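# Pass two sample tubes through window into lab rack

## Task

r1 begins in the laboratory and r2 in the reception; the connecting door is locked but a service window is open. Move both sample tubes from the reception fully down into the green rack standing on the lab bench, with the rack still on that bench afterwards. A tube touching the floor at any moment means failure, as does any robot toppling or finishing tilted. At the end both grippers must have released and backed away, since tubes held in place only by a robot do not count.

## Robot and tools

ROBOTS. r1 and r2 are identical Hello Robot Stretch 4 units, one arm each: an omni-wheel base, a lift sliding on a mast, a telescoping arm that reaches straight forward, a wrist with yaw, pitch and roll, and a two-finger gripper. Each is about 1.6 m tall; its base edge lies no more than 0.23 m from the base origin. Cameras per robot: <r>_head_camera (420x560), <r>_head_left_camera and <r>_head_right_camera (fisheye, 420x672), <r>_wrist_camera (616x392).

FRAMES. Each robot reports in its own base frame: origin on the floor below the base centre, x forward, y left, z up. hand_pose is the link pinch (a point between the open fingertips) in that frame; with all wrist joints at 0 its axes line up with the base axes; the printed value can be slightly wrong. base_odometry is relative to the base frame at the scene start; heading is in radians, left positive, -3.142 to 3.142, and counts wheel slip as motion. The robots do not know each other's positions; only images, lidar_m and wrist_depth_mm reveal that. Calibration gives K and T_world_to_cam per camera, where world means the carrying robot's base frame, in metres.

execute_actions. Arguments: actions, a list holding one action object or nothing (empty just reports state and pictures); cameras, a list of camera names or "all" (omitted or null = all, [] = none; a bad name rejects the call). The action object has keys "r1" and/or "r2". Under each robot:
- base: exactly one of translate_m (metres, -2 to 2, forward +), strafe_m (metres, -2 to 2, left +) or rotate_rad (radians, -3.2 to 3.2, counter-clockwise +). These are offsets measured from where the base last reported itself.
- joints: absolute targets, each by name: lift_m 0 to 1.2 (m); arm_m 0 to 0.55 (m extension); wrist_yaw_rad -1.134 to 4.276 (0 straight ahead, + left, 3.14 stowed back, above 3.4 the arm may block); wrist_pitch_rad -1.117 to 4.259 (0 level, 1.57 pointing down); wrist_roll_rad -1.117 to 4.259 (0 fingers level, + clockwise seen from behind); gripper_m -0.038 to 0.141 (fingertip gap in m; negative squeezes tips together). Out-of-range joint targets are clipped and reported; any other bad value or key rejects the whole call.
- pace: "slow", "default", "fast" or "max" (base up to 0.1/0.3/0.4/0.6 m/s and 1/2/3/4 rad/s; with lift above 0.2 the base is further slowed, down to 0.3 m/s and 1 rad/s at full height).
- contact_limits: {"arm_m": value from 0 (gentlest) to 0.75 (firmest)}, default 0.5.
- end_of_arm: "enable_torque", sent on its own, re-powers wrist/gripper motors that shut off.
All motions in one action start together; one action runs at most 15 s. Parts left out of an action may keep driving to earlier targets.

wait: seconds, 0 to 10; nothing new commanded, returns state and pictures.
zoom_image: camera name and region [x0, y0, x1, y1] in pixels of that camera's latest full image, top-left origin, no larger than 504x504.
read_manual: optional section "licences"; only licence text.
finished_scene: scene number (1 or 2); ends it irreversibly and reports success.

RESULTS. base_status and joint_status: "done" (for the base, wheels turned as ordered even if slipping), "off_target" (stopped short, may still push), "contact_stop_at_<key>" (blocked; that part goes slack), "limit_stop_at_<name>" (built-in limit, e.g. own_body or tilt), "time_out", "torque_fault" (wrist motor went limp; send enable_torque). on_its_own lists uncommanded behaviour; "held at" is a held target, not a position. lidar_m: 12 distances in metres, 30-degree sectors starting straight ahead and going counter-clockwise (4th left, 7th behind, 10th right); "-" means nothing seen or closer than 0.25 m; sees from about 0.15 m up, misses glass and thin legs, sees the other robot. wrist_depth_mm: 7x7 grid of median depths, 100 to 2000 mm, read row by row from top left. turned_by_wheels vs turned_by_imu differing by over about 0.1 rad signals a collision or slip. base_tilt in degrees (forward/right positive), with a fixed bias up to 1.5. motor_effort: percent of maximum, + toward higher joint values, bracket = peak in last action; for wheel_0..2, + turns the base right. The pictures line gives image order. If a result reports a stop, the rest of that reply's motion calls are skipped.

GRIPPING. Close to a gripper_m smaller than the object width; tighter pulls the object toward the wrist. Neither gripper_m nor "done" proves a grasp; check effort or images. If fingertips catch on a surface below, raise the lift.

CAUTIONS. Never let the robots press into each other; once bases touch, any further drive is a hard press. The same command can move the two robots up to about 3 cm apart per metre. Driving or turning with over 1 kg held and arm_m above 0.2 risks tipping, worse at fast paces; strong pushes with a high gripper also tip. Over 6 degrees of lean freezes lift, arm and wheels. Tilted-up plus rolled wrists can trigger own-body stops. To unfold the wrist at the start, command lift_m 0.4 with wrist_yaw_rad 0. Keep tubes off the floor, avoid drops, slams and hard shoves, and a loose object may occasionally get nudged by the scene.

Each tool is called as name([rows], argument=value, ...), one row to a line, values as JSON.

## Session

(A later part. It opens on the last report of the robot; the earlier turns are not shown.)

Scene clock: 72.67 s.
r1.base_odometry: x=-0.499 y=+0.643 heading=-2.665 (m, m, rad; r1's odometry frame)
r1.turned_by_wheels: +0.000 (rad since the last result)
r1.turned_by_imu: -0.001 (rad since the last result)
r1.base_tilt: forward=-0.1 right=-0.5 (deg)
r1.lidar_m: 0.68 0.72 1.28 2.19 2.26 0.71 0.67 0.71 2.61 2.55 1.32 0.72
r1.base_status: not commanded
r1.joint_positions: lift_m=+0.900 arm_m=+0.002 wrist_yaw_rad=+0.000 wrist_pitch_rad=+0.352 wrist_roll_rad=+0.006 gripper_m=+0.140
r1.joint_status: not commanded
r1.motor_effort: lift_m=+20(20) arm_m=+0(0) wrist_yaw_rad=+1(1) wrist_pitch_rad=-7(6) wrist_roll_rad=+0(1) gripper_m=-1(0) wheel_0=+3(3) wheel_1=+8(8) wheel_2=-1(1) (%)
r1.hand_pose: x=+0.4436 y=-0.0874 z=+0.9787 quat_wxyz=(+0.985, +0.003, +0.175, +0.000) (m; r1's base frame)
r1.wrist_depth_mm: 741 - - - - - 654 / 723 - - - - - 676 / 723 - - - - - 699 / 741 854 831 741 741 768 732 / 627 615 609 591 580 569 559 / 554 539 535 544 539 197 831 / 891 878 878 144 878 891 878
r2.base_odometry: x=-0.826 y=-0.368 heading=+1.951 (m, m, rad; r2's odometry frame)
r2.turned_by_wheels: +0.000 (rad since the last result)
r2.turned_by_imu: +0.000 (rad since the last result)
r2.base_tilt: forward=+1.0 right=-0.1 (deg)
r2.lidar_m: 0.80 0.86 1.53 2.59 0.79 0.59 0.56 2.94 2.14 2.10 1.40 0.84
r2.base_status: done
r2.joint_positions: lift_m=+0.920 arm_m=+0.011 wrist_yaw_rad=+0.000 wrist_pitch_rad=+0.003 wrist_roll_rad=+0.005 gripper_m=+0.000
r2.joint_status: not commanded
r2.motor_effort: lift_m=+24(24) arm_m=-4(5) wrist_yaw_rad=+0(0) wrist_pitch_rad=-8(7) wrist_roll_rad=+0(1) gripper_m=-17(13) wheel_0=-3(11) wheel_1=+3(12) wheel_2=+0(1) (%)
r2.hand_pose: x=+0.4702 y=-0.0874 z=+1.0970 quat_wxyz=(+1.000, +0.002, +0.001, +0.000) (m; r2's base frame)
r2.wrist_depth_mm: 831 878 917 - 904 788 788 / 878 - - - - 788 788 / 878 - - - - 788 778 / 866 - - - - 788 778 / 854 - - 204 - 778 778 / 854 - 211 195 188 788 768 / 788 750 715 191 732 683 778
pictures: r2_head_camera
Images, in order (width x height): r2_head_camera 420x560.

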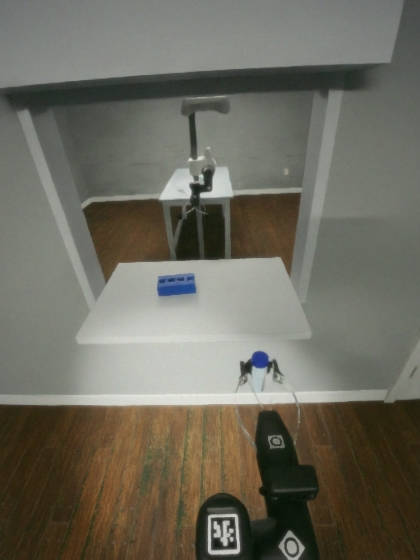

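execute_actions([
  {"r2":{"base":{"strafe_m":0.205}}},
], cameras=[])

execute_actions([
  {"r2":{"base":{"translate_m":0.2},"pace":"slow"}},
], cameras=["r2_head_camera","r1_head_camera"])

zoom_image(camera="r2_head_camera", region=[160, 260, 300, 360])

Scene clock: 79.27 s.
r1.base_odometry: x=-0.499 y=+0.643 heading=-2.665 (m, m, rad; r1's odometry frame)
r1.turned_by_wheels: +0.000 (rad since the last result)
r1.turned_by_imu: -0.001 (rad since the last result)
r1.base_tilt: forward=+0.0 right=-0.4 (deg)
r1.lidar_m: 0.68 0.70 1.27 2.20 2.26 0.71 0.67 0.72 2.59 2.53 1.33 0.71
r1.base_status: not commanded
r1.joint_positions: lift_m=+0.900 arm_m=+0.002 wrist_yaw_rad=+0.000 wrist_pitch_rad=+0.352 wrist_roll_rad=+0.006 gripper_m=+0.140
r1.joint_status: not commanded
r1.motor_effort: lift_m=+20(20) arm_m=+0(0) wrist_yaw_rad=+1(1) wrist_pitch_rad=-7(7) wrist_roll_rad=+0(1) gripper_m=-1(0) wheel_0=+3(4) wheel_1=+8(8) wheel_2=-1(1) (%)
r1.hand_pose: x=+0.4436 y=-0.0874 z=+0.9787 quat_wxyz=(+0.985, +0.003, +0.175, +0.000) (m; r1's base frame)
r1.wrist_depth_mm: 732 - - - - - 647 / 732 - - - - - 668 / 723 - - - - - 699 / 750 854 831 741 741 768 723 / 627 621 603 591 580 569 559 / 554 539 544 544 535 197 831 / 878 878 891 144 878 878 878
r2.base_odometry: x=-1.016 y=-0.444 heading=+1.951 (m, m, rad; r2's odometry frame)
r2.turned_by_wheels: +0.000 (rad since the last result)
r2.turned_by_imu: -0.001 (rad since the last result)
r2.base_tilt: forward=+0.8 right=-0.1 (deg)
r2.lidar_m: 0.81 0.83 1.52 2.38 2.51 0.58 0.56 0.58 2.37 2.30 1.45 0.81
r2.base_status: done
r2.joint_positions: lift_m=+0.920 arm_m=+0.011 wrist_yaw_rad=+0.000 wrist_pitch_rad=+0.003 wrist_roll_rad=+0.005 gripper_m=+0.000
r2.joint_status: not commanded
r2.motor_effort: lift_m=+24(24) arm_m=-4(4) wrist_yaw_rad=+0(0) wrist_pitch_rad=-6(7) wrist_roll_rad=+0(3) gripper_m=-16(13) wheel_0=-1(10) wheel_1=+3(12) wheel_2=+0(1) (%)
r2.hand_pose: x=+0.4702 y=-0.0874 z=+1.0970 quat_wxyz=(+1.000, +0.002, +0.001, +0.000) (m; r2's base frame)
r2.wrist_depth_mm: 842 842 917 - - 891 809 / 854 854 - - - - 788 / 842 866 - - - - 788 / 842 878 - - - - 788 / 831 842 - 205 - - 788 / 831 842 209 195 188 1008 798 / 842 778 715 191 741 661 778
pictures: none
No camera images: the call's "cameras" was empty. Leave "cameras" out to get every camera's image.

Scene clock: 82.53 s.
r1.base_odometry: x=-0.499 y=+0.643 heading=-2.665 (m, m, rad; r1's odometry frame)
r1.turned_by_wheels: +0.000 (rad since the last result)
r1.turned_by_imu: -0.001 (rad since the last result)
r1.base_tilt: forward=-0.1 right=-0.4 (deg)
r1.lidar_m: 0.67 0.72 1.28 2.19 2.26 0.72 0.68 0.72 2.64 2.54 1.29 0.71
r1.base_status: not commanded
r1.joint_positions: lift_m=+0.900 arm_m=+0.002 wrist_yaw_rad=+0.000 wrist_pitch_rad=+0.352 wrist_roll_rad=+0.006 gripper_m=+0.140
r1.joint_status: not commanded
r1.motor_effort: lift_m=+21(21) arm_m=+0(0) wrist_yaw_rad=+1(1) wrist_pitch_rad=-6(7) wrist_roll_rad=+0(2) gripper_m=+0(1) wheel_0=+3(3) wheel_1=+8(8) wheel_2=-1(1) (%)
r1.hand_pose: x=+0.4436 y=-0.0874 z=+0.9787 quat_wxyz=(+0.985, +0.003, +0.175, +0.000) (m; r1's base frame)
r1.wrist_depth_mm: 741 - - 1618 - - 654 / 732 - - - - - 676 / 723 - - - - - 699 / 750 854 831 741 750 768 732 / 634 615 603 591 580 569 559 / 554 539 539 544 539 198 831 / 878 866 891 144 878 878 878
r2.base_odometry: x=-1.090 y=-0.258 heading=+1.951 (m, m, rad; r2's odometry frame)
r2.turned_by_wheels: +0.000 (rad since the last result)
r2.turned_by_imu: -0.001 (rad since the last result)
r2.base_tilt: forward=+0.8 right=-0.2 (deg)
r2.lidar_m: 0.61 0.64 1.28 2.38 2.50 0.77 0.73 0.78 2.38 2.30 1.18 0.65
r2.base_status: done
r2.joint_positions: lift_m=+0.920 arm_m=+0.011 wrist_yaw_rad=+0.000 wrist_pitch_rad=+0.003 wrist_roll_rad=+0.005 gripper_m=+0.000
r2.joint_status: not commanded
r2.motor_effort: lift_m=+24(24) arm_m=-5(5) wrist_yaw_rad=+0(0) wrist_pitch_rad=-7(7) wrist_roll_rad=+0(0) gripper_m=-15(14) wheel_0=+4(7) wheel_1=+3(9) wheel_2=-3(8) (%)
r2.hand_pose: x=+0.4702 y=-0.0874 z=+1.0970 quat_wxyz=(+1.000, +0.002, +0.001, +0.000) (m; r2's base frame)
r2.wrist_depth_mm: 640 - - - - - 715 / 654 - - - - - 723 / 634 - - - - - - / 634 - - - - - - / 640 - - 205 - - - / 634 - 211 195 188 - - / 640 707 676 191 732 654 691
pictures: r1_head_camera, r2_head_camera
Images, in order (width x height): r1_head_camera 420x560, r2_head_camera 420x560.

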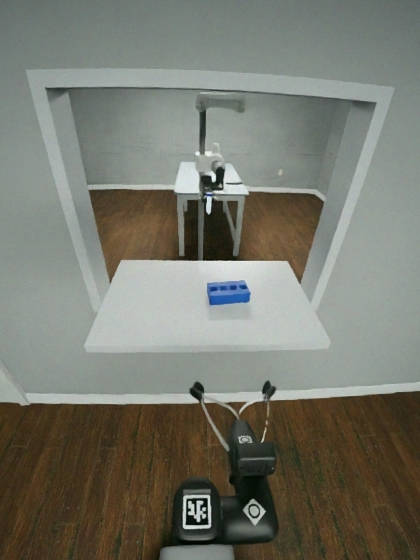

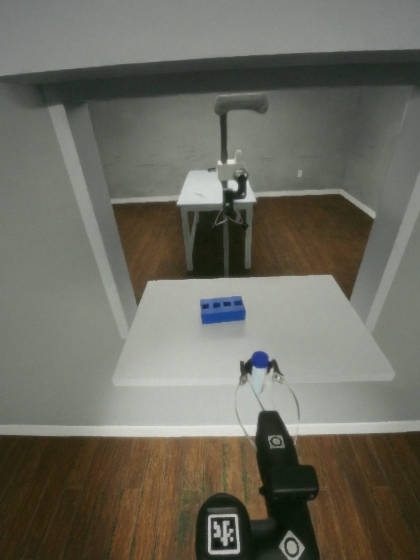

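Region (160, 260, 300, 360) of r2_head_camera's 420x560 image, scaled by 3.600, with more detail than that image has; it fills the top 360 rows of this view, and the rest is white.

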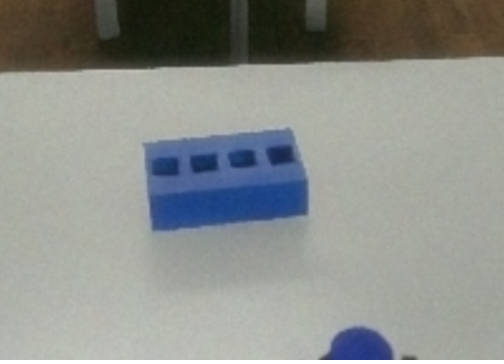

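execute_actions([
  {"r2":{"base":{"strafe_m":0.006},"joints":{"arm_m":0.455},"pace":"slow"}},
], cameras=[])

execute_actions([
  {"r2":{"joints":{"lift_m":0.83},"pace":"slow"}},
], cameras=["r1_head_camera","r1_wrist_camera"])

zoom_image(camera="r1_wrist_camera", region=[230, 80, 450, 240])

zoom_image(camera="r1_head_camera", region=[180, 240, 280, 320])

Scene clock: 93.73 s.
r1.base_odometry: x=-0.499 y=+0.643 heading=-2.665 (m, m, rad; r1's odometry frame)
r1.turned_by_wheels: +0.000 (rad since the last result)
r1.turned_by_imu: -0.002 (rad since the last result)
r1.base_tilt: forward=-0.3 right=-0.3 (deg)
r1.lidar_m: 0.68 0.71 1.27 2.20 2.30 0.74 0.67 0.69 2.63 2.53 1.31 0.70
r1.base_status: not commanded
r1.joint_positions: lift_m=+0.900 arm_m=+0.002 wrist_yaw_rad=+0.000 wrist_pitch_rad=+0.352 wrist_roll_rad=+0.006 gripper_m=+0.140
r1.joint_status: not commanded
r1.motor_effort: lift_m=+20(20) arm_m=+0(0) wrist_yaw_rad=+1(1) wrist_pitch_rad=-7(7) wrist_roll_rad=+0(1) gripper_m=-2(1) wheel_0=+3(3) wheel_1=+8(8) wheel_2=-1(1) (%)
r1.hand_pose: x=+0.4436 y=-0.0874 z=+0.9787 quat_wxyz=(+0.985, +0.003, +0.175, +0.000) (m; r1's base frame)
r1.wrist_depth_mm: 741 - - 960 - - 654 / 732 - - - - - 668 / 723 - - - - - 699 / 750 854 820 741 732 768 723 / 627 615 603 585 580 569 559 / 549 539 539 544 539 198 820 / 878 878 878 144 878 878 878
r2.base_odometry: x=-1.096 y=-0.260 heading=+1.951 (m, m, rad; r2's odometry frame)
r2.turned_by_wheels: +0.000 (rad since the last result)
r2.turned_by_imu: -0.002 (rad since the last result)
r2.base_tilt: forward=+0.9 right=-0.2 (deg)
r2.lidar_m: 0.61 0.67 1.24 2.37 2.47 0.77 0.75 0.78 2.40 2.31 1.17 0.64
r2.base_status: done
r2.joint_positions: lift_m=+0.920 arm_m=+0.454 wrist_yaw_rad=+0.000 wrist_pitch_rad=+0.003 wrist_roll_rad=+0.005 gripper_m=+0.000
r2.joint_status: all done
r2.motor_effort: lift_m=+24(24) arm_m=+5(2) wrist_yaw_rad=+0(0) wrist_pitch_rad=-7(7) wrist_roll_rad=-2(0) gripper_m=-13(15) wheel_0=-4(7) wheel_1=+5(7) wheel_2=+0(1) (%)
r2.hand_pose: x=+0.9135 y=-0.0874 z=+1.0970 quat_wxyz=(+1.000, +0.002, +0.001, +0.000) (m; r2's base frame)
r2.wrist_depth_mm: - - - - - - - / - - - - - - - / - - - - - - - / - - - - - - - / - - - 205 - - - / - - 211 195 188 - - / - - - 191 - - -
pictures: none
No camera images: the call's "cameras" was empty. Leave "cameras" out to get every camera's image.

Scene clock: 95.37 s.
r1.base_odometry: x=-0.499 y=+0.643 heading=-2.665 (m, m, rad; r1's odometry frame)
r1.turned_by_wheels: +0.000 (rad since the last result)
r1.turned_by_imu: +0.000 (rad since the last result)
r1.base_tilt: forward=-0.1 right=-0.2 (deg)
r1.lidar_m: 0.66 0.72 1.29 2.18 2.27 0.73 0.68 0.72 2.60 2.54 1.33 0.70
r1.base_status: not commanded
r1.joint_positions: lift_m=+0.900 arm_m=+0.002 wrist_yaw_rad=+0.000 wrist_pitch_rad=+0.352 wrist_roll_rad=+0.006 gripper_m=+0.140
r1.joint_status: not commanded
r1.motor_effort: lift_m=+20(20) arm_m=+0(0) wrist_yaw_rad=+1(1) wrist_pitch_rad=-7(7) wrist_roll_rad=-1(0) gripper_m=-1(0) wheel_0=+3(3) wheel_1=+8(8) wheel_2=-1(1) (%)
r1.hand_pose: x=+0.4436 y=-0.0874 z=+0.9787 quat_wxyz=(+0.985, +0.003, +0.175, +0.000) (m; r1's base frame)
r1.wrist_depth_mm: 732 - - - - - 654 / 723 - - 991 - - 676 / 723 - - - - - 707 / 741 854 831 741 732 759 723 / 627 615 603 591 580 569 559 / 554 535 535 544 539 198 831 / 878 878 891 144 878 878 878
r2.base_odometry: x=-1.096 y=-0.260 heading=+1.951 (m, m, rad; r2's odometry frame)
r2.turned_by_wheels: +0.000 (rad since the last result)
r2.turned_by_imu: +0.000 (rad since the last result)
r2.base_tilt: forward=+0.9 right=-0.1 (deg)
r2.lidar_m: 0.60 0.66 1.24 2.36 2.49 0.76 0.75 0.79 2.40 2.32 1.20 0.65
r2.base_status: not commanded
r2.joint_positions: lift_m=+0.830 arm_m=+0.454 wrist_yaw_rad=+0.000 wrist_pitch_rad=+0.003 wrist_roll_rad=+0.005 gripper_m=+0.000
r2.joint_status: all done
r2.motor_effort: lift_m=+15(23) arm_m=+5(5) wrist_yaw_rad=+0(0) wrist_pitch_rad=-7(5) wrist_roll_rad=+0(2) gripper_m=-16(14) wheel_0=-4(4) wheel_1=+5(6) wheel_2=+0(0) (%)
r2.hand_pose: x=+0.9135 y=-0.0874 z=+1.0078 quat_wxyz=(+1.000, +0.002, +0.001, +0.000) (m; r2's base frame)
r2.wrist_depth_mm: - - - - - - - / - - - - - - - / - - - - - - - / - - - - - - - / - - - 204 - - - / - - 211 194 187 - - / - - 517 191 1863 484 -
pictures: r1_head_camera, r1_wrist_camera
camera_calibration (this result's frames):
r1_wrist_camera: T_world_to_cam=[[-0.00219338, -0.998733, -0.0502793, -0.0290622], [-0.354887, 0.0477841, -0.933687, 1.13145], [0.934907, 0.0157956, -0.354542, 0.156935], [0, 0, 0, 1]] pos_world=[0.254752, -0.0855694, 1.11059]
Images, in order (width x height): r1_head_camera 420x560, r1_wrist_camera 616x392.

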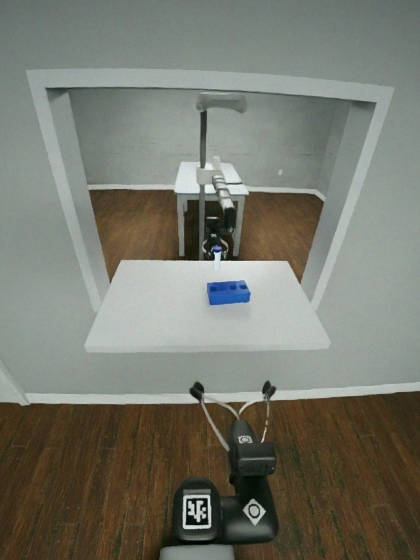

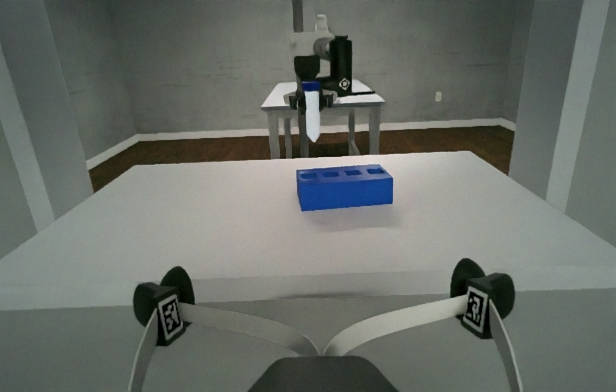

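Region (230, 80, 450, 240) of r1_wrist_camera's 616x392 image, scaled by 2.291; it fills the top 367 rows of this view, and the rest is white.

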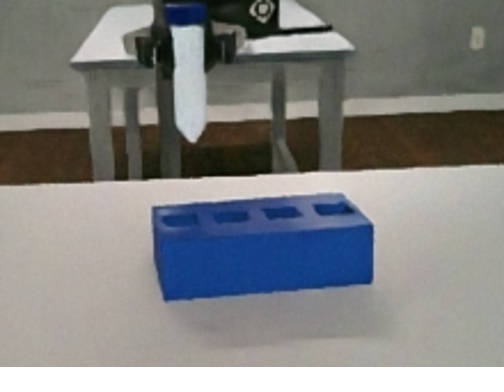

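Region (180, 240, 280, 320) of r1_head_camera's 420x560 image, scaled by 5.040, with more detail than that image has; it fills the top 403 rows of this view, and the rest is white.

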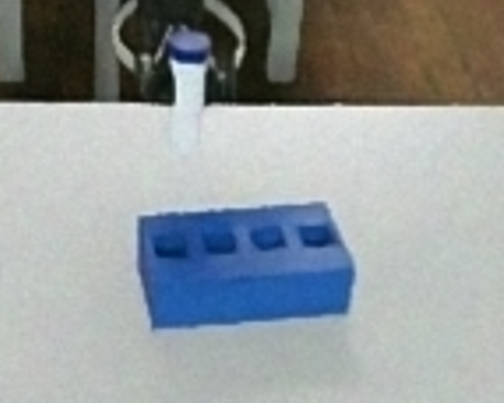

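execute_actions(actions=[], cameras=["r2_head_camera","r2_head_left_camera","r2_wrist_camera"])

Scene clock: 98.07 s.
r1.base_odometry: x=-0.499 y=+0.643 heading=-2.665 (m, m, rad; r1's odometry frame)
r1.turned_by_wheels: +0.000 (rad since the last result)
r1.turned_by_imu: -0.001 (rad since the last result)
r1.base_tilt: forward=+0.0 right=-0.3 (deg)
r1.lidar_m: 0.66 0.70 1.30 2.19 2.28 0.73 0.65 0.70 2.59 2.55 1.31 0.72
r1.base_status: not commanded
r1.joint_positions: lift_m=+0.900 arm_m=+0.002 wrist_yaw_rad=+0.000 wrist_pitch_rad=+0.352 wrist_roll_rad=+0.006 gripper_m=+0.140
r1.joint_status: not commanded
r1.motor_effort: lift_m=+21(20) arm_m=+0(0) wrist_yaw_rad=+1(1) wrist_pitch_rad=-6(7) wrist_roll_rad=+2(0) gripper_m=+0(0) wheel_0=+3(3) wheel_1=+8(8) wheel_2=-1(1) (%)
r1.hand_pose: x=+0.4436 y=-0.0874 z=+0.9787 quat_wxyz=(+0.985, +0.003, +0.175, +0.000) (m; r1's base frame)
r1.wrist_depth_mm: 741 - - - - - 654 / 732 - - 991 - - 668 / 723 - - - - - 699 / 750 854 842 741 741 768 732 / 627 615 603 585 580 569 564 / 554 539 539 544 539 197 831 / 878 878 878 144 866 866 878
r2.base_odometry: x=-1.096 y=-0.260 heading=+1.951 (m, m, rad; r2's odometry frame)
r2.turned_by_wheels: +0.000 (rad since the last result)
r2.turned_by_imu: -0.001 (rad since the last result)
r2.base_tilt: forward=+0.9 right=+0.1 (deg)
r2.lidar_m: 0.59 0.64 1.26 2.36 2.48 0.77 0.74 0.79 2.39 2.33 1.18 0.65
r2.base_status: not commanded
r2.joint_positions: lift_m=+0.830 arm_m=+0.454 wrist_yaw_rad=+0.000 wrist_pitch_rad=+0.003 wrist_roll_rad=+0.005 gripper_m=+0.000
r2.joint_status: all done
r2.motor_effort: lift_m=+15(23) arm_m=+5(5) wrist_yaw_rad=+0(0) wrist_pitch_rad=-7(5) wrist_roll_rad=-1(2) gripper_m=-15(14) wheel_0=-4(4) wheel_1=+5(6) wheel_2=+0(0) (%)
r2.hand_pose: x=+0.9135 y=-0.0874 z=+1.0078 quat_wxyz=(+1.000, +0.002, +0.001, +0.000) (m; r2's base frame)
r2.wrist_depth_mm: - - - - - - - / - - - - - - - / - - - - - - - / - - - - - - - / - - - 204 - - - / - - 211 195 187 - - / - - 517 190 1921 480 -
pictures: r2_head_camera, r2_head_left_camera, r2_wrist_camera
camera_calibration (this result's frames):
r2_wrist_camera: T_world_to_cam=[[0.00483503, -0.99986, -0.0160082, -0.0759418], [0.00763268, 0.0160448, -0.999842, 1.06217], [0.999959, 0.00471209, 0.00770919, -0.696671], [0, 0, 0, 1]] pos_world=[0.688903, -0.0896908, 1.06616]
Images, in order (width x height): r2_head_camera 420x560, r2_head_left_camera 420x672, r2_wrist_camera 616x392.

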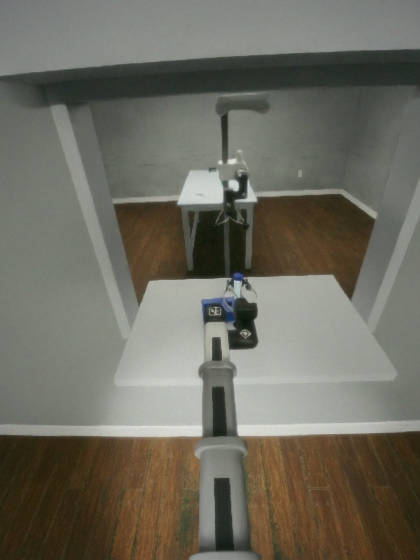

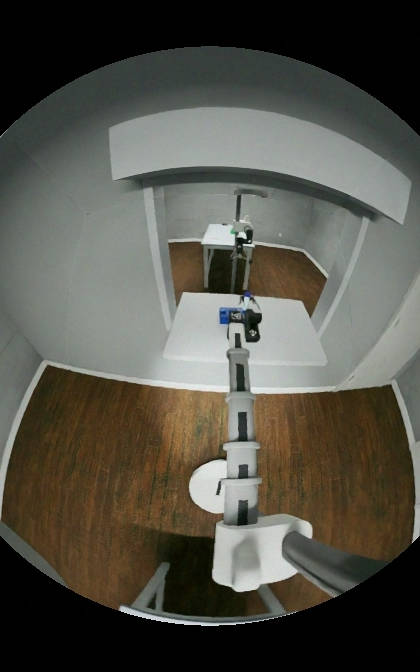

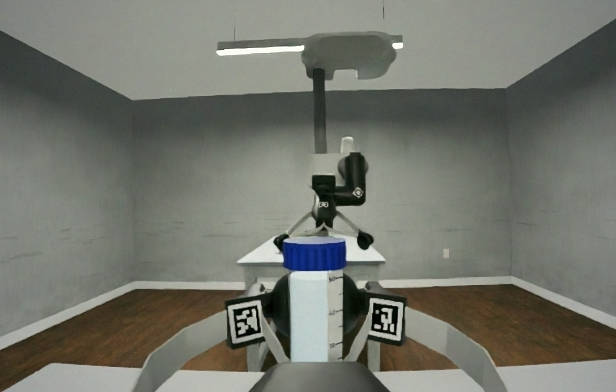

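execute_actions([
  {"r2":{"joints":{"lift_m":0.80,"arm_m":0.49},"pace":"slow"}},
], cameras=["r1_head_camera","r1_wrist_camera"])

zoom_image(camera="r1_wrist_camera", region=[230, 80, 450, 240])

zoom_image(camera="r1_head_camera", region=[180, 240, 280, 320])

Scene clock: 106.00 s.
r1.base_odometry: x=-0.499 y=+0.643 heading=-2.665 (m, m, rad; r1's odometry frame)
r1.turned_by_wheels: +0.000 (rad since the last result)
r1.turned_by_imu: -0.001 (rad since the last result)
r1.base_tilt: forward=-0.2 right=-0.3 (deg)
r1.lidar_m: 0.67 0.71 1.28 2.18 2.27 0.72 0.68 0.71 2.63 2.53 1.31 0.73
r1.base_status: not commanded
r1.joint_positions: lift_m=+0.900 arm_m=+0.002 wrist_yaw_rad=+0.000 wrist_pitch_rad=+0.352 wrist_roll_rad=+0.006 gripper_m=+0.140
r1.joint_status: not commanded
r1.motor_effort: lift_m=+20(20) arm_m=+0(0) wrist_yaw_rad=+1(1) wrist_pitch_rad=-6(7) wrist_roll_rad=+2(2) gripper_m=+0(0) wheel_0=+3(3) wheel_1=+8(8) wheel_2=-1(1) (%)
r1.hand_pose: x=+0.4436 y=-0.0874 z=+0.9787 quat_wxyz=(+0.985, +0.003, +0.175, +0.000) (m; r1's base frame)
r1.wrist_depth_mm: 741 - - - - - 654 / 732 - - 976 - - 668 / 723 - - 1042 - - 699 / 750 854 831 741 741 768 723 / 627 615 603 591 574 569 559 / 554 539 539 549 539 197 820 / 878 866 878 145 866 878 878
r2.base_odometry: x=-1.096 y=-0.260 heading=+1.951 (m, m, rad; r2's odometry frame)
r2.turned_by_wheels: +0.000 (rad since the last result)
r2.turned_by_imu: -0.001 (rad since the last result)
r2.base_tilt: forward=+0.8 right=+0.0 (deg)
r2.lidar_m: 0.59 0.64 1.28 2.37 2.50 0.76 0.73 0.78 2.40 2.31 1.18 0.66
r2.base_status: not commanded
r2.joint_positions: lift_m=+0.800 arm_m=+0.489 wrist_yaw_rad=+0.000 wrist_pitch_rad=+0.003 wrist_roll_rad=+0.005 gripper_m=+0.000
r2.joint_status: all done
r2.motor_effort: lift_m=+15(16) arm_m=+5(3) wrist_yaw_rad=+0(0) wrist_pitch_rad=-8(7) wrist_roll_rad=+1(2) gripper_m=-14(14) wheel_0=-3(3) wheel_1=+5(5) wheel_2=+0(0) (%)
r2.hand_pose: x=+0.9485 y=-0.0874 z=+0.9778 quat_wxyz=(+1.000, +0.002, +0.001, +0.000) (m; r2's base frame)
r2.wrist_depth_mm: - - - - - - - / - - - - - - - / - - - - - - - / - - - - - - - / - - - 205 - - - / - - 211 195 188 - - / - 469 449 191 469 421 -
pictures: r1_head_camera, r1_wrist_camera
camera_calibration (this result's frames):
r1_wrist_camera: T_world_to_cam=[[-0.00219358, -0.998733, -0.0502793, -0.0290623], [-0.354887, 0.0477841, -0.933687, 1.13145], [0.934907, 0.0157953, -0.354542, 0.156935], [0, 0, 0, 1]] pos_world=[0.254752, -0.0855694, 1.11059]
Images, in order (width x height): r1_head_camera 420x560, r1_wrist_camera 616x392.

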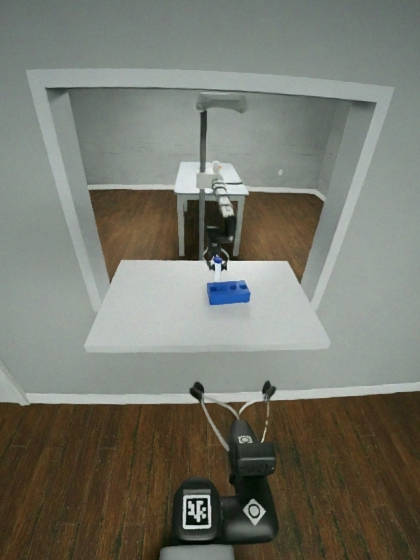

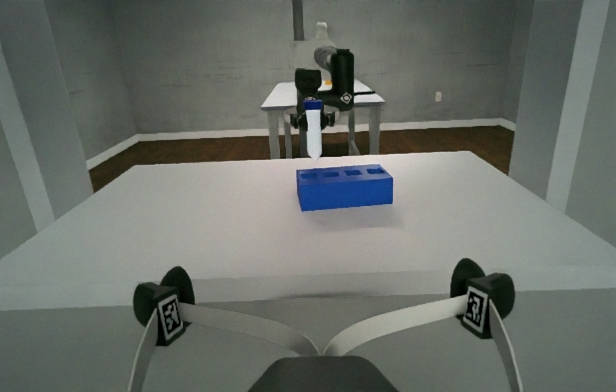

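Region (230, 80, 450, 240) of r1_wrist_camera's 616x392 image, scaled by 2.291; it fills the top 367 rows of this view, and the rest is white.

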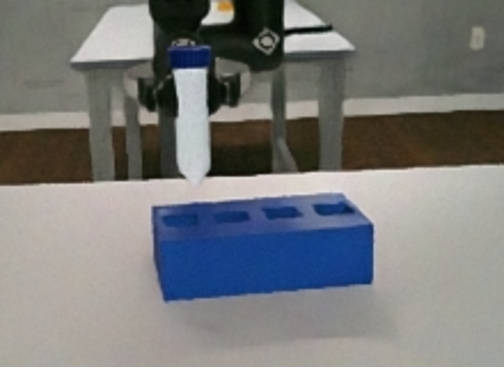

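Region (180, 240, 280, 320) of r1_head_camera's 420x560 image, scaled by 5.040, with more detail than that image has; it fills the top 403 rows of this view, and the rest is white.

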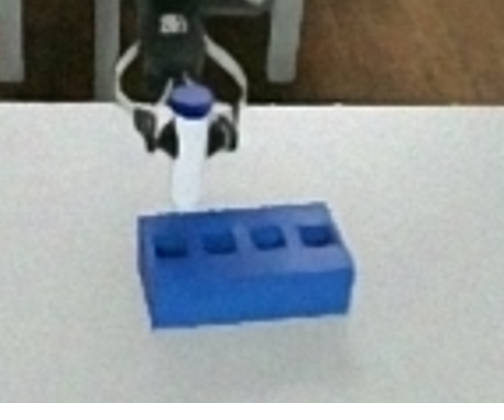

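execute_actions([
  {"r2":{"base":{"strafe_m":-0.010},"joints":{"lift_m":0.785,"arm_m":0.514},"pace":"slow"}},
], cameras=["r1_head_camera","r1_wrist_camera"])

zoom_image(camera="r1_wrist_camera", region=[230, 80, 450, 240])

zoom_image(camera="r1_head_camera", region=[180, 240, 280, 320])

Scene clock: 113.57 s.
r1.base_odometry: x=-0.499 y=+0.643 heading=-2.665 (m, m, rad; r1's odometry frame)
r1.turned_by_wheels: +0.000 (rad since the last result)
r1.turned_by_imu: -0.001 (rad since the last result)
r1.base_tilt: forward=-0.1 right=-0.4 (deg)
r1.lidar_m: 0.68 0.72 1.29 2.18 2.30 0.74 0.67 0.70 2.63 2.53 1.32 0.73
r1.base_status: not commanded
r1.joint_positions: lift_m=+0.900 arm_m=+0.002 wrist_yaw_rad=+0.000 wrist_pitch_rad=+0.352 wrist_roll_rad=+0.006 gripper_m=+0.140
r1.joint_status: not commanded
r1.motor_effort: lift_m=+21(20) arm_m=+0(0) wrist_yaw_rad=+1(1) wrist_pitch_rad=-7(6) wrist_roll_rad=+1(1) gripper_m=+0(0) wheel_0=+4(4) wheel_1=+8(8) wheel_2=-1(1) (%)
r1.hand_pose: x=+0.4436 y=-0.0874 z=+0.9787 quat_wxyz=(+0.985, +0.003, +0.175, +0.000) (m; r1's base frame)
r1.wrist_depth_mm: 732 - - - - - 647 / 732 - - 1098 - - 676 / 723 - - 1025 - - 707 / 750 854 831 750 741 768 732 / 627 615 597 591 580 569 559 / 554 539 539 544 539 197 831 / 891 866 878 144 866 878 878
r2.base_odometry: x=-1.087 y=-0.257 heading=+1.951 (m, m, rad; r2's odometry frame)
r2.turned_by_wheels: +0.000 (rad since the last result)
r2.turned_by_imu: -0.001 (rad since the last result)
r2.base_tilt: forward=+1.1 right=-0.3 (deg)
r2.lidar_m: 0.60 0.67 1.24 2.39 2.48 0.78 0.74 0.80 2.40 2.30 1.17 0.66
r2.base_status: done
r2.joint_positions: lift_m=+0.785 arm_m=+0.513 wrist_yaw_rad=+0.000 wrist_pitch_rad=+0.003 wrist_roll_rad=+0.005 gripper_m=+0.000
r2.joint_status: all done
r2.motor_effort: lift_m=+16(16) arm_m=+5(4) wrist_yaw_rad=+0(0) wrist_pitch_rad=-6(7) wrist_roll_rad=+0(1) gripper_m=-16(17) wheel_0=+4(7) wheel_1=-4(8) wheel_2=+0(0) (%)
r2.hand_pose: x=+0.9725 y=-0.0874 z=+0.9628 quat_wxyz=(+1.000, +0.002, +0.001, +0.000) (m; r2's base frame)
r2.wrist_depth_mm: - - - 1281 - - - / - - - - - - - / - - - - - - - / - - - - - - - / - - - 205 - - - / - - 211 195 188 - - / 469 445 421 190 433 392 430
pictures: r1_head_camera, r1_wrist_camera
camera_calibration (this result's frames):
r1_wrist_camera: T_world_to_cam=[[-0.0021936, -0.998733, -0.0502793, -0.0290623], [-0.354887, 0.0477842, -0.933687, 1.13145], [0.934907, 0.0157953, -0.354542, 0.156935], [0, 0, 0, 1]] pos_world=[0.254752, -0.0855694, 1.11059]
Images, in order (width x height): r1_head_camera 420x560, r1_wrist_camera 616x392.

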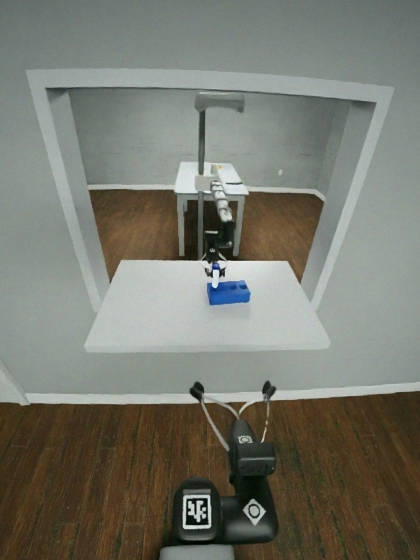

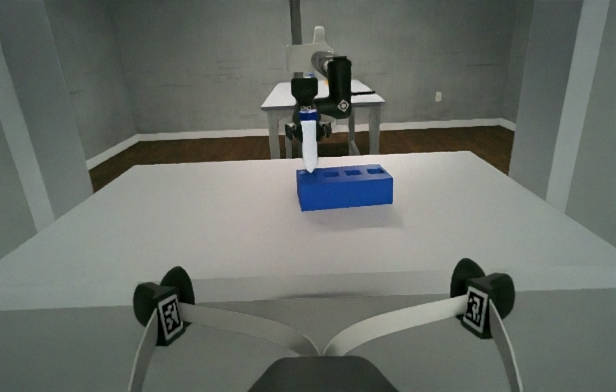

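Region (230, 80, 450, 240) of r1_wrist_camera's 616x392 image, scaled by 2.291; it fills the top 367 rows of this view, and the rest is white.

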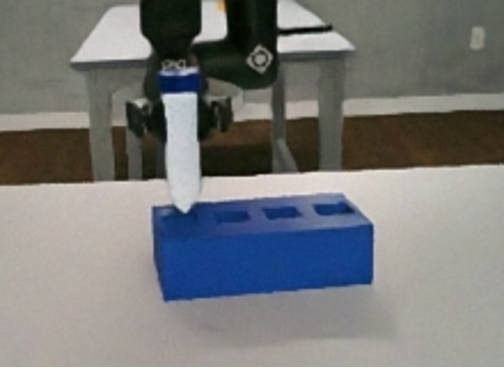

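Region (180, 240, 280, 320) of r1_head_camera's 420x560 image, scaled by 5.040, with more detail than that image has; it fills the top 403 rows of this view, and the rest is white.

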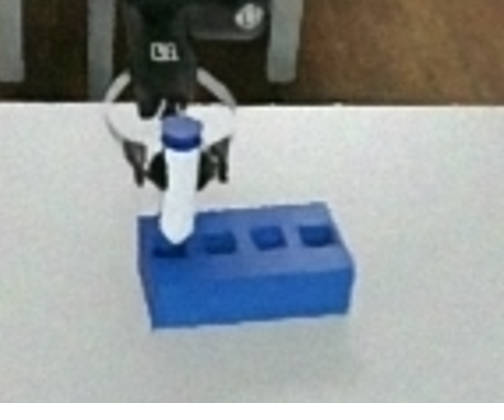

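execute_actions([
  {"r2":{"base":{"strafe_m":-0.003},"joints":{"lift_m":0.76},"pace":"slow"}},
], cameras=["r1_wrist_camera"])

zoom_image(camera="r1_wrist_camera", region=[230, 80, 450, 240])

Scene clock: 117.07 s.
r1.base_odometry: x=-0.499 y=+0.643 heading=-2.665 (m, m, rad; r1's odometry frame)
r1.turned_by_wheels: +0.000 (rad since the last result)
r1.turned_by_imu: -0.001 (rad since the last result)
r1.base_tilt: forward=-0.1 right=-0.3 (deg)
r1.lidar_m: 0.68 0.71 1.28 2.19 2.27 0.72 0.66 0.70 2.63 2.54 1.31 0.71
r1.base_status: not commanded
r1.joint_positions: lift_m=+0.900 arm_m=+0.002 wrist_yaw_rad=+0.000 wrist_pitch_rad=+0.352 wrist_roll_rad=+0.006 gripper_m=+0.140
r1.joint_status: not commanded
r1.motor_effort: lift_m=+20(20) arm_m=+0(0) wrist_yaw_rad=+1(1) wrist_pitch_rad=-6(7) wrist_roll_rad=+0(2) gripper_m=+1(2) wheel_0=+3(4) wheel_1=+8(8) wheel_2=-1(1) (%)
r1.hand_pose: x=+0.4436 y=-0.0874 z=+0.9787 quat_wxyz=(+0.985, +0.003, +0.175, +0.000) (m; r1's base frame)
r1.wrist_depth_mm: 741 - - - - - 647 / 723 - - 1618 - - 676 / 723 - - 1008 - - 699 / 750 842 831 741 741 759 732 / 627 615 603 591 580 564 554 / 549 535 539 549 539 197 831 / 878 866 878 144 878 878 878
r2.base_odometry: x=-1.084 y=-0.256 heading=+1.951 (m, m, rad; r2's odometry frame)
r2.turned_by_wheels: +0.000 (rad since the last result)
r2.turned_by_imu: -0.001 (rad since the last result)
r2.base_tilt: forward=+0.9 right=+0.0 (deg)
r2.lidar_m: 0.61 0.64 1.25 2.39 2.50 0.78 0.73 0.77 2.40 2.30 1.19 0.66
r2.base_status: done
r2.joint_positions: lift_m=+0.760 arm_m=+0.513 wrist_yaw_rad=+0.000 wrist_pitch_rad=+0.003 wrist_roll_rad=+0.005 gripper_m=+0.000
r2.joint_status: all done
r2.motor_effort: lift_m=+15(17) arm_m=+5(5) wrist_yaw_rad=-1(0) wrist_pitch_rad=-6(7) wrist_roll_rad=+1(0) gripper_m=-17(13) wheel_0=+5(7) wheel_1=-4(9) wheel_2=+0(0) (%)
r2.hand_pose: x=+0.9725 y=-0.0874 z=+0.9378 quat_wxyz=(+1.000, +0.002, +0.001, +0.000) (m; r2's base frame)
r2.wrist_depth_mm: - - - - - - - / - - - - - - - / - - - - - - - / - - - - - - - / - - - 204 - - - / - - 211 195 187 - - / 410 389 366 191 384 340 384
pictures: r1_wrist_camera
camera_calibration (this result's frames):
r1_wrist_camera: T_world_to_cam=[[-0.00219333, -0.998733, -0.0502792, -0.0290624], [-0.354887, 0.047784, -0.933687, 1.13145], [0.934907, 0.0157956, -0.354542, 0.156935], [0, 0, 0, 1]] pos_world=[0.254752, -0.0855694, 1.11059]
Images, in order (width x height): r1_wrist_camera 616x392.

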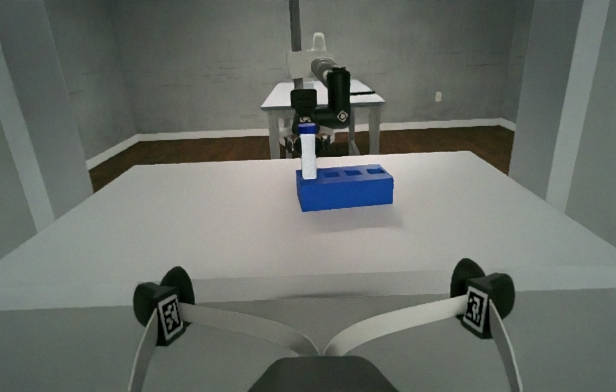

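Region (230, 80, 450, 240) of r1_wrist_camera's 616x392 image, scaled by 2.291; it fills the top 367 rows of this view, and the rest is white.

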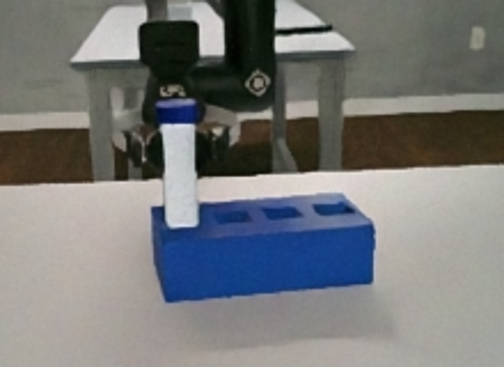

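execute_actions([
  {"r2":{"joints":{"lift_m":0.742},"pace":"slow"}},
], cameras=[])

execute_actions([
  {"r2":{"joints":{"gripper_m":0.07},"pace":"slow"}},
], cameras=["r1_wrist_camera"])

execute_actions([
  {"r2":{"base":{"translate_m":-0.2},"joints":{"arm_m":0.01}},"r1":{"joints":{"wrist_pitch_rad":0,"gripper_m":0.06,"lift_m":0.755}}},
], cameras=["r1_wrist_camera"])

Scene clock: 122.03 s.
r1.base_odometry: x=-0.499 y=+0.643 heading=-2.665 (m, m, rad; r1's odometry frame)
r1.turned_by_wheels: +0.000 (rad since the last result)
r1.turned_by_imu: -0.001 (rad since the last result)
r1.base_tilt: forward=+0.0 right=-0.3 (deg)
r1.lidar_m: 0.68 0.71 1.29 2.19 2.28 0.71 0.67 0.71 2.63 2.53 1.33 0.73
r1.base_status: not commanded
r1.joint_positions: lift_m=+0.900 arm_m=+0.002 wrist_yaw_rad=+0.000 wrist_pitch_rad=+0.352 wrist_roll_rad=+0.006 gripper_m=+0.140
r1.joint_status: not commanded
r1.motor_effort: lift_m=+20(20) arm_m=+0(1) wrist_yaw_rad=+0(1) wrist_pitch_rad=-7(7) wrist_roll_rad=+2(2) gripper_m=+0(1) wheel_0=+3(3) wheel_1=+8(8) wheel_2=-1(1) (%)
r1.hand_pose: x=+0.4436 y=-0.0874 z=+0.9787 quat_wxyz=(+0.985, +0.003, +0.175, +0.000) (m; r1's base frame)
r1.wrist_depth_mm: 732 - - - - - 647 / 732 - - 1708 - - 668 / 723 - - 976 - - 699 / 750 854 831 732 741 768 732 / 634 615 603 591 580 569 559 / 549 539 539 544 539 198 820 / 878 866 891 145 866 878 878
r2.base_odometry: x=-1.084 y=-0.256 heading=+1.951 (m, m, rad; r2's odometry frame)
r2.turned_by_wheels: +0.000 (rad since the last result)
r2.turned_by_imu: -0.001 (rad since the last result)
r2.base_tilt: forward=+0.9 right=-0.2 (deg)
r2.lidar_m: 0.61 0.64 1.23 2.39 2.48 0.77 0.74 0.77 2.38 2.30 1.15 0.65
r2.base_status: not commanded
r2.joint_positions: lift_m=+0.742 arm_m=+0.513 wrist_yaw_rad=+0.000 wrist_pitch_rad=+0.003 wrist_roll_rad=+0.005 gripper_m=+0.000
r2.joint_status: all done
r2.motor_effort: lift_m=+15(15) arm_m=+5(5) wrist_yaw_rad=+0(0) wrist_pitch_rad=-6(6) wrist_roll_rad=-1(2) gripper_m=-16(13) wheel_0=+5(5) wheel_1=-4(4) wheel_2=+0(0) (%)
r2.hand_pose: x=+0.9725 y=-0.0874 z=+0.9198 quat_wxyz=(+1.000, +0.002, +0.001, +0.000) (m; r2's base frame)
r2.wrist_depth_mm: - - - - - - - / - - - - - - - / - - - - - - - / - - - - - - - / - - - 204 - - - / - - 211 195 187 - - / 366 229 216 190 340 307 345
pictures: none
No camera images: the call's "cameras" was empty. Leave "cameras" out to get every camera's image.

Scene clock: 124.73 s.
r1.base_odometry: x=-0.499 y=+0.643 heading=-2.665 (m, m, rad; r1's odometry frame)
r1.turned_by_wheels: +0.000 (rad since the last result)
r1.turned_by_imu: -0.001 (rad since the last result)
r1.base_tilt: forward=-0.1 right=-0.3 (deg)
r1.lidar_m: 0.68 0.70 1.30 2.19 2.27 0.70 0.67 0.71 2.62 2.54 1.33 0.73
r1.base_status: not commanded
r1.joint_positions: lift_m=+0.900 arm_m=+0.002 wrist_yaw_rad=+0.000 wrist_pitch_rad=+0.352 wrist_roll_rad=+0.006 gripper_m=+0.140
r1.joint_status: not commanded
r1.motor_effort: lift_m=+20(20) arm_m=+0(0) wrist_yaw_rad=+0(1) wrist_pitch_rad=-7(7) wrist_roll_rad=-2(2) gripper_m=-1(1) wheel_0=+3(4) wheel_1=+8(8) wheel_2=-1(1) (%)
r1.hand_pose: x=+0.4436 y=-0.0874 z=+0.9787 quat_wxyz=(+0.985, +0.003, +0.175, +0.000) (m; r1's base frame)
r1.wrist_depth_mm: 741 - - - - - 654 / 723 - - 1661 - - 676 / 723 - - 976 - - 699 / 750 854 831 732 741 768 723 / 634 621 609 591 580 569 559 / 554 539 539 544 539 198 831 / 878 866 878 144 878 891 878
r2.base_odometry: x=-1.084 y=-0.256 heading=+1.951 (m, m, rad; r2's odometry frame)
r2.turned_by_wheels: +0.000 (rad since the last result)
r2.turned_by_imu: -0.001 (rad since the last result)
r2.base_tilt: forward=+0.9 right=-0.2 (deg)
r2.lidar_m: 0.61 0.66 1.25 2.39 2.51 0.75 0.74 0.78 2.37 2.30 1.16 0.65
r2.base_status: not commanded
r2.joint_positions: lift_m=+0.742 arm_m=+0.513 wrist_yaw_rad=+0.000 wrist_pitch_rad=+0.003 wrist_roll_rad=+0.005 gripper_m=+0.070
r2.joint_status: all done
r2.motor_effort: lift_m=+16(16) arm_m=+5(5) wrist_yaw_rad=+0(0) wrist_pitch_rad=-7(9) wrist_roll_rad=-2(1) gripper_m=-2(13) wheel_0=+5(5) wheel_1=-4(4) wheel_2=+0(0) (%)
r2.hand_pose: x=+0.9725 y=-0.0875 z=+0.9198 quat_wxyz=(+1.000, +0.002, +0.001, +0.000) (m; r2's base frame)
r2.wrist_depth_mm: - - - - - - - / - - - - - - - / - - - - - - - / - - - - - - - / - - - 1863 - - - / - - 199 203 200 - - / 366 232 235 145 347 324 343
pictures: r1_wrist_camera
camera_calibration (this result's frames):
r1_wrist_camera: T_world_to_cam=[[-0.00219353, -0.998733, -0.0502791, -0.0290624], [-0.354887, 0.047784, -0.933687, 1.13145], [0.934907, 0.0157953, -0.354542, 0.156935], [0, 0, 0, 1]] pos_world=[0.254752, -0.0855694, 1.11059]
Images, in order (width x height): r1_wrist_camera 616x392.

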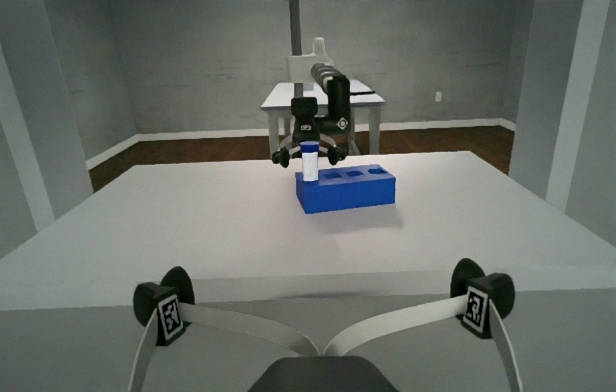

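Scene clock: 127.27 s.
r1.base_odometry: x=-0.499 y=+0.643 heading=-2.665 (m, m, rad; r1's odometry frame)
r1.turned_by_wheels: +0.000 (rad since the last result)
r1.turned_by_imu: -0.001 (rad since the last result)
r1.base_tilt: forward=-0.1 right=-0.4 (deg)
r1.lidar_m: 0.68 0.72 1.28 2.19 2.27 0.74 0.66 0.71 2.62 2.53 1.32 0.70
r1.base_status: not commanded
r1.joint_positions: lift_m=+0.755 arm_m=+0.002 wrist_yaw_rad=+0.000 wrist_pitch_rad=+0.003 wrist_roll_rad=+0.006 gripper_m=+0.060
r1.joint_status: all done
r1.motor_effort: lift_m=+17(24) arm_m=+0(0) wrist_yaw_rad=+0(0) wrist_pitch_rad=-9(13) wrist_roll_rad=-1(0) gripper_m=-3(4) wheel_0=+3(3) wheel_1=+8(8) wheel_2=-1(1) (%)
r1.hand_pose: x=+0.4613 y=-0.0874 z=+0.9326 quat_wxyz=(+1.000, +0.003, +0.001, +0.000) (m; r1's base frame)
r1.wrist_depth_mm: 732 - - - - - 683 / 732 - - - - - 691 / 723 - - - - - 691 / 715 - - - - - 699 / 715 - - 904 854 946 699 / 615 591 207 559 196 535 521 / 484 480 707 143 477 477 699
r2.base_odometry: x=-1.010 y=-0.441 heading=+1.951 (m, m, rad; r2's odometry frame)
r2.turned_by_wheels: -0.001 (rad since the last result)
r2.turned_by_imu: +0.000 (rad since the last result)
r2.base_tilt: forward=+0.8 right=-0.1 (deg)
r2.lidar_m: 0.78 0.85 1.51 2.37 2.51 0.57 0.54 0.58 2.35 2.30 1.44 0.83
r2.base_status: done
r2.joint_positions: lift_m=+0.742 arm_m=+0.011 wrist_yaw_rad=+0.000 wrist_pitch_rad=+0.002 wrist_roll_rad=+0.005 gripper_m=+0.070
r2.joint_status: all done
r2.motor_effort: lift_m=+15(15) arm_m=-5(5) wrist_yaw_rad=+0(1) wrist_pitch_rad=-7(7) wrist_roll_rad=-2(1) gripper_m=-2(2) wheel_0=-3(8) wheel_1=-4(9) wheel_2=+1(11) (%)
r2.hand_pose: x=+0.4702 y=-0.0874 z=+0.9199 quat_wxyz=(+1.000, +0.002, +0.001, +0.000) (m; r2's base frame)
r2.wrist_depth_mm: 842 866 - - - - 788 / 831 878 - - - - 778 / 831 866 - - - - 788 / 842 866 - - - - 798 / 842 842 - 960 1138 917 788 / 831 627 199 627 200 580 615 / 831 831 809 145 798 778 778
pictures: r1_wrist_camera
camera_calibration (this result's frames):
r1_wrist_camera: T_world_to_cam=[[0.0151427, -0.998731, -0.0480289, -0.0414336], [-0.0141124, 0.0478161, -0.998756, 0.998199], [0.999786, 0.0158016, -0.0133704, -0.224035], [0, 0, 0, 1]] pos_world=[0.238701, -0.0855709, 0.991972]
Images, in order (width x height): r1_wrist_camera 616x392.

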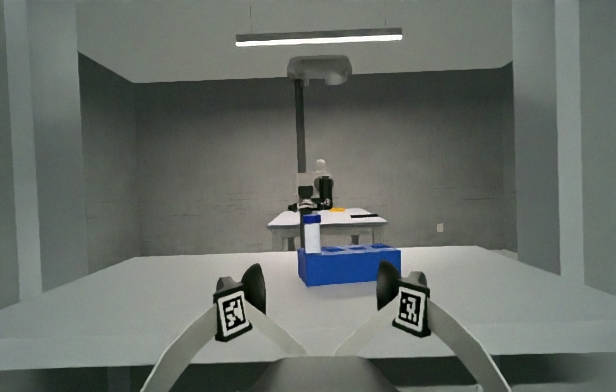

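execute_actions([
  {"r2":{"base":{"strafe_m":-0.8}},"r1":{"base":{"strafe_m":0.013},"joints":{"arm_m":0.2}}},
], cameras=[])

execute_actions([
  {"r2":{"base":{"translate_m":-1.44}},"r1":{"base":{"translate_m":0.15},"pace":"slow"}},
], cameras=["r1_wrist_camera"])

execute_actions([
  {"r2":{"base":{"rotate_rad":1.57},"joints":{"lift_m":0.67,"gripper_m":0.06}}},
], cameras=["r2_wrist_camera"])

Scene clock: 136.73 s.
r1.base_odometry: x=-0.494 y=+0.631 heading=-2.665 (m, m, rad; r1's odometry frame)
r1.turned_by_wheels: +0.000 (rad since the last result)
r1.turned_by_imu: -0.001 (rad since the last result)
r1.base_tilt: forward=-0.1 right=-0.4 (deg)
r1.lidar_m: 0.68 0.72 1.31 2.18 2.25 3.10 0.68 0.72 2.65 2.55 1.31 0.72
r1.base_status: done
r1.joint_positions: lift_m=+0.755 arm_m=+0.198 wrist_yaw_rad=+0.000 wrist_pitch_rad=+0.002 wrist_roll_rad=+0.006 gripper_m=+0.060
r1.joint_status: all done
r1.motor_effort: lift_m=+16(17) arm_m=+9(9) wrist_yaw_rad=+1(1) wrist_pitch_rad=-8(10) wrist_roll_rad=+3(0) gripper_m=-3(2) wheel_0=-4(8) wheel_1=+7(14) wheel_2=+0(0) (%)
r1.hand_pose: x=+0.6579 y=-0.0874 z=+0.9327 quat_wxyz=(+1.000, +0.003, +0.001, +0.000) (m; r1's base frame)
r1.wrist_depth_mm: - - - - - - - / - - - - - - - / - - - - - - - / - 1756 - - - - - / - - - - - - - / 603 585 208 492 196 525 517 / 402 394 362 143 370 343 362
r2.base_odometry: x=-0.267 y=-0.145 heading=+1.951 (m, m, rad; r2's odometry frame)
r2.turned_by_wheels: +0.000 (rad since the last result)
r2.turned_by_imu: -0.002 (rad since the last result)
r2.base_tilt: forward=+1.0 right=-0.1 (deg)
r2.lidar_m: 0.94 0.85 1.18 3.19 0.83 0.72 2.07 2.11 1.56 1.50 1.41 1.06
r2.base_status: done
r2.joint_positions: lift_m=+0.742 arm_m=+0.011 wrist_yaw_rad=+0.000 wrist_pitch_rad=+0.002 wrist_roll_rad=+0.005 gripper_m=+0.070
r2.joint_status: not commanded
r2.motor_effort: lift_m=+16(16) arm_m=-4(4) wrist_yaw_rad=+0(1) wrist_pitch_rad=-5(5) wrist_roll_rad=+0(2) gripper_m=-3(1) wheel_0=+2(11) wheel_1=-1(11) wheel_2=+0(0) (%)
r2.hand_pose: x=+0.4702 y=-0.0874 z=+0.9199 quat_wxyz=(+1.000, +0.002, +0.001, +0.000) (m; r2's base frame)
r2.wrist_depth_mm: - - 809 798 788 768 759 / - - 798 798 778 768 750 / - - 788 788 788 768 750 / - - 809 798 798 750 741 / - 1366 788 798 778 750 759 / 615 723 199 788 200 750 732 / 809 798 798 145 778 741 741
pictures: none
No camera images: the call's "cameras" was empty. Leave "cameras" out to get every camera's image.

Scene clock: 143.03 s.
r1.base_odometry: x=-0.627 y=+0.563 heading=-2.664 (m, m, rad; r1's odometry frame)
r1.turned_by_wheels: +0.001 (rad since the last result)
r1.turned_by_imu: -0.002 (rad since the last result)
r1.base_tilt: forward=-0.2 right=-0.5 (deg)
r1.lidar_m: 0.53 0.53 1.05 2.17 2.25 3.06 0.82 0.85 2.64 2.55 1.12 0.56
r1.base_status: done
r1.joint_positions: lift_m=+0.755 arm_m=+0.198 wrist_yaw_rad=+0.000 wrist_pitch_rad=+0.002 wrist_roll_rad=+0.006 gripper_m=+0.060
r1.joint_status: not commanded
r1.motor_effort: lift_m=+16(16) arm_m=+8(9) wrist_yaw_rad=+1(1) wrist_pitch_rad=-8(8) wrist_roll_rad=+1(1) gripper_m=-2(3) wheel_0=+5(5) wheel_1=+8(9) wheel_2=-5(8) (%)
r1.hand_pose: x=+0.6579 y=-0.0874 z=+0.9327 quat_wxyz=(+1.000, +0.003, +0.001, +0.000) (m; r1's base frame)
r1.wrist_depth_mm: - - - - - - - / - - - - - - - / - - - - - - - / - - - - - - - / - - - - - - - / 609 585 208 377 196 480 517 / 404 392 364 143 343 343 362
r2.base_odometry: x=+0.266 y=-1.482 heading=+1.950 (m, m, rad; r2's odometry frame)
r2.turned_by_wheels: +0.000 (rad since the last result)
r2.turned_by_imu: +0.003 (rad since the last result)
r2.base_tilt: forward=+1.0 right=+0.0 (deg)
r2.lidar_m: 2.24 0.66 0.49 0.47 0.50 0.71 1.82 1.89 1.53 1.49 1.53 2.18
r2.base_status: done
r2.joint_positions: lift_m=+0.742 arm_m=+0.011 wrist_yaw_rad=+0.000 wrist_pitch_rad=+0.002 wrist_roll_rad=+0.005 gripper_m=+0.070
r2.joint_status: not commanded
r2.motor_effort: lift_m=+16(16) arm_m=-4(4) wrist_yaw_rad=+0(0) wrist_pitch_rad=-5(6) wrist_roll_rad=-1(0) gripper_m=-2(2) wheel_0=-4(8) wheel_1=-3(7) wheel_2=+1(10) (%)
r2.hand_pose: x=+0.4702 y=-0.0874 z=+0.9199 quat_wxyz=(+1.000, +0.002, +0.001, +0.000) (m; r2's base frame)
r2.wrist_depth_mm: - - - - - - - / - - - - - - - / - - - - - - - / - - - - - - - / - - - - - - - / - - 198 - 200 - - / - - - 145 - - -
pictures: r1_wrist_camera
camera_calibration (this result's frames):
r1_wrist_camera: T_world_to_cam=[[0.0151384, -0.998732, -0.0480229, -0.0444141], [-0.0137056, 0.0478166, -0.998762, 1.00083], [0.999791, 0.0157779, -0.0129644, -0.420934], [0, 0, 0, 1]] pos_world=[0.435235, -0.0855725, 0.991999]
Images, in order (width x height): r1_wrist_camera 616x392.

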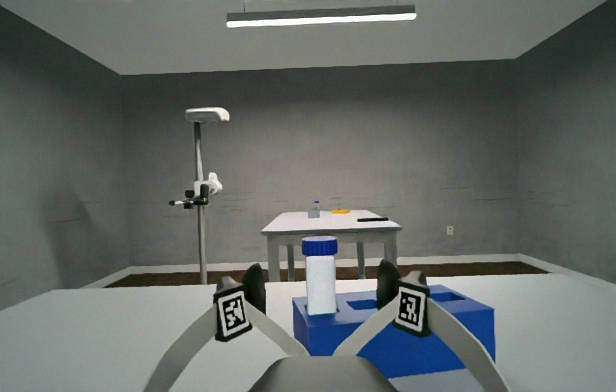

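Scene clock: 145.10 s.
r1.base_odometry: x=-0.627 y=+0.563 heading=-2.664 (m, m, rad; r1's odometry frame)
r1.turned_by_wheels: +0.000 (rad since the last result)
r1.turned_by_imu: -0.001 (rad since the last result)
r1.base_tilt: forward=-0.1 right=-0.4 (deg)
r1.lidar_m: 0.52 0.56 1.07 2.18 2.28 3.07 0.82 0.87 2.64 2.54 1.08 0.57
r1.base_status: not commanded
r1.joint_positions: lift_m=+0.755 arm_m=+0.198 wrist_yaw_rad=+0.000 wrist_pitch_rad=+0.002 wrist_roll_rad=+0.006 gripper_m=+0.060
r1.joint_status: not commanded
r1.motor_effort: lift_m=+17(16) arm_m=+8(8) wrist_yaw_rad=+2(0) wrist_pitch_rad=-8(8) wrist_roll_rad=-1(0) gripper_m=-3(0) wheel_0=+5(5) wheel_1=+7(7) wheel_2=-5(5) (%)
r1.hand_pose: x=+0.6579 y=-0.0874 z=+0.9327 quat_wxyz=(+1.000, +0.003, +0.001, +0.000) (m; r1's base frame)
r1.wrist_depth_mm: - - - - - - - / - - - - - - - / - - - - - - - / - - - - - - - / - - - - - - - / 603 585 207 377 196 480 517 / 402 394 364 143 345 343 364
r2.base_odometry: x=+0.266 y=-1.482 heading=-2.763 (m, m, rad; r2's odometry frame)
r2.turned_by_wheels: +1.569 (rad since the last result)
r2.turned_by_imu: +1.551 (rad since the last result)
r2.base_tilt: forward=+0.9 right=-0.2 (deg)
r2.lidar_m: 0.47 0.51 0.70 1.81 1.91 1.56 1.49 1.57 2.20 2.27 0.68 0.49
r2.base_status: done
r2.joint_positions: lift_m=+0.670 arm_m=+0.011 wrist_yaw_rad=+0.000 wrist_pitch_rad=+0.002 wrist_roll_rad=+0.005 gripper_m=+0.060
r2.joint_status: all done
r2.motor_effort: lift_m=+16(16) arm_m=-4(5) wrist_yaw_rad=-1(1) wrist_pitch_rad=-5(7) wrist_roll_rad=+0(1) gripper_m=-5(3) wheel_0=-4(8) wheel_1=-2(8) wheel_2=-2(9) (%)
r2.hand_pose: x=+0.4702 y=-0.0874 z=+0.8479 quat_wxyz=(+1.000, +0.002, +0.001, +0.000) (m; r2's base frame)
r2.wrist_depth_mm: - - - - - - - / - - - - - - - / - - - - - - - / - - - - - - - / - - - - - 904 931 / 500 512 211 496 202 473 452 / 342 327 314 144 322 300 312
pictures: r2_wrist_camera
camera_calibration (this result's frames):
r2_wrist_camera: T_world_to_cam=[[0.00497484, -0.99986, -0.0160071, -0.0763864], [0.00804942, 0.0160468, -0.999839, 0.905477], [0.999955, 0.00484519, 0.00812812, -0.252482], [0, 0, 0, 1]] pos_world=[0.245562, -0.0896824, 0.906161]
Images, in order (width x height): r2_wrist_camera 616x392.

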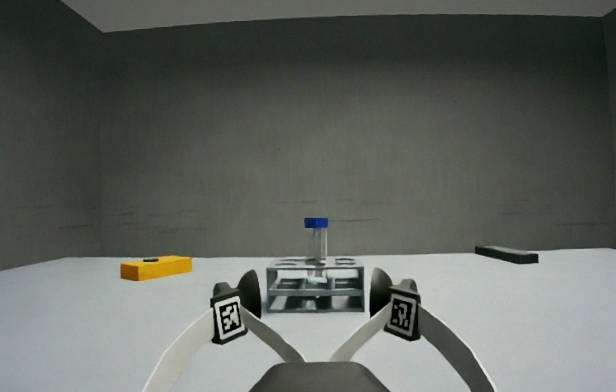

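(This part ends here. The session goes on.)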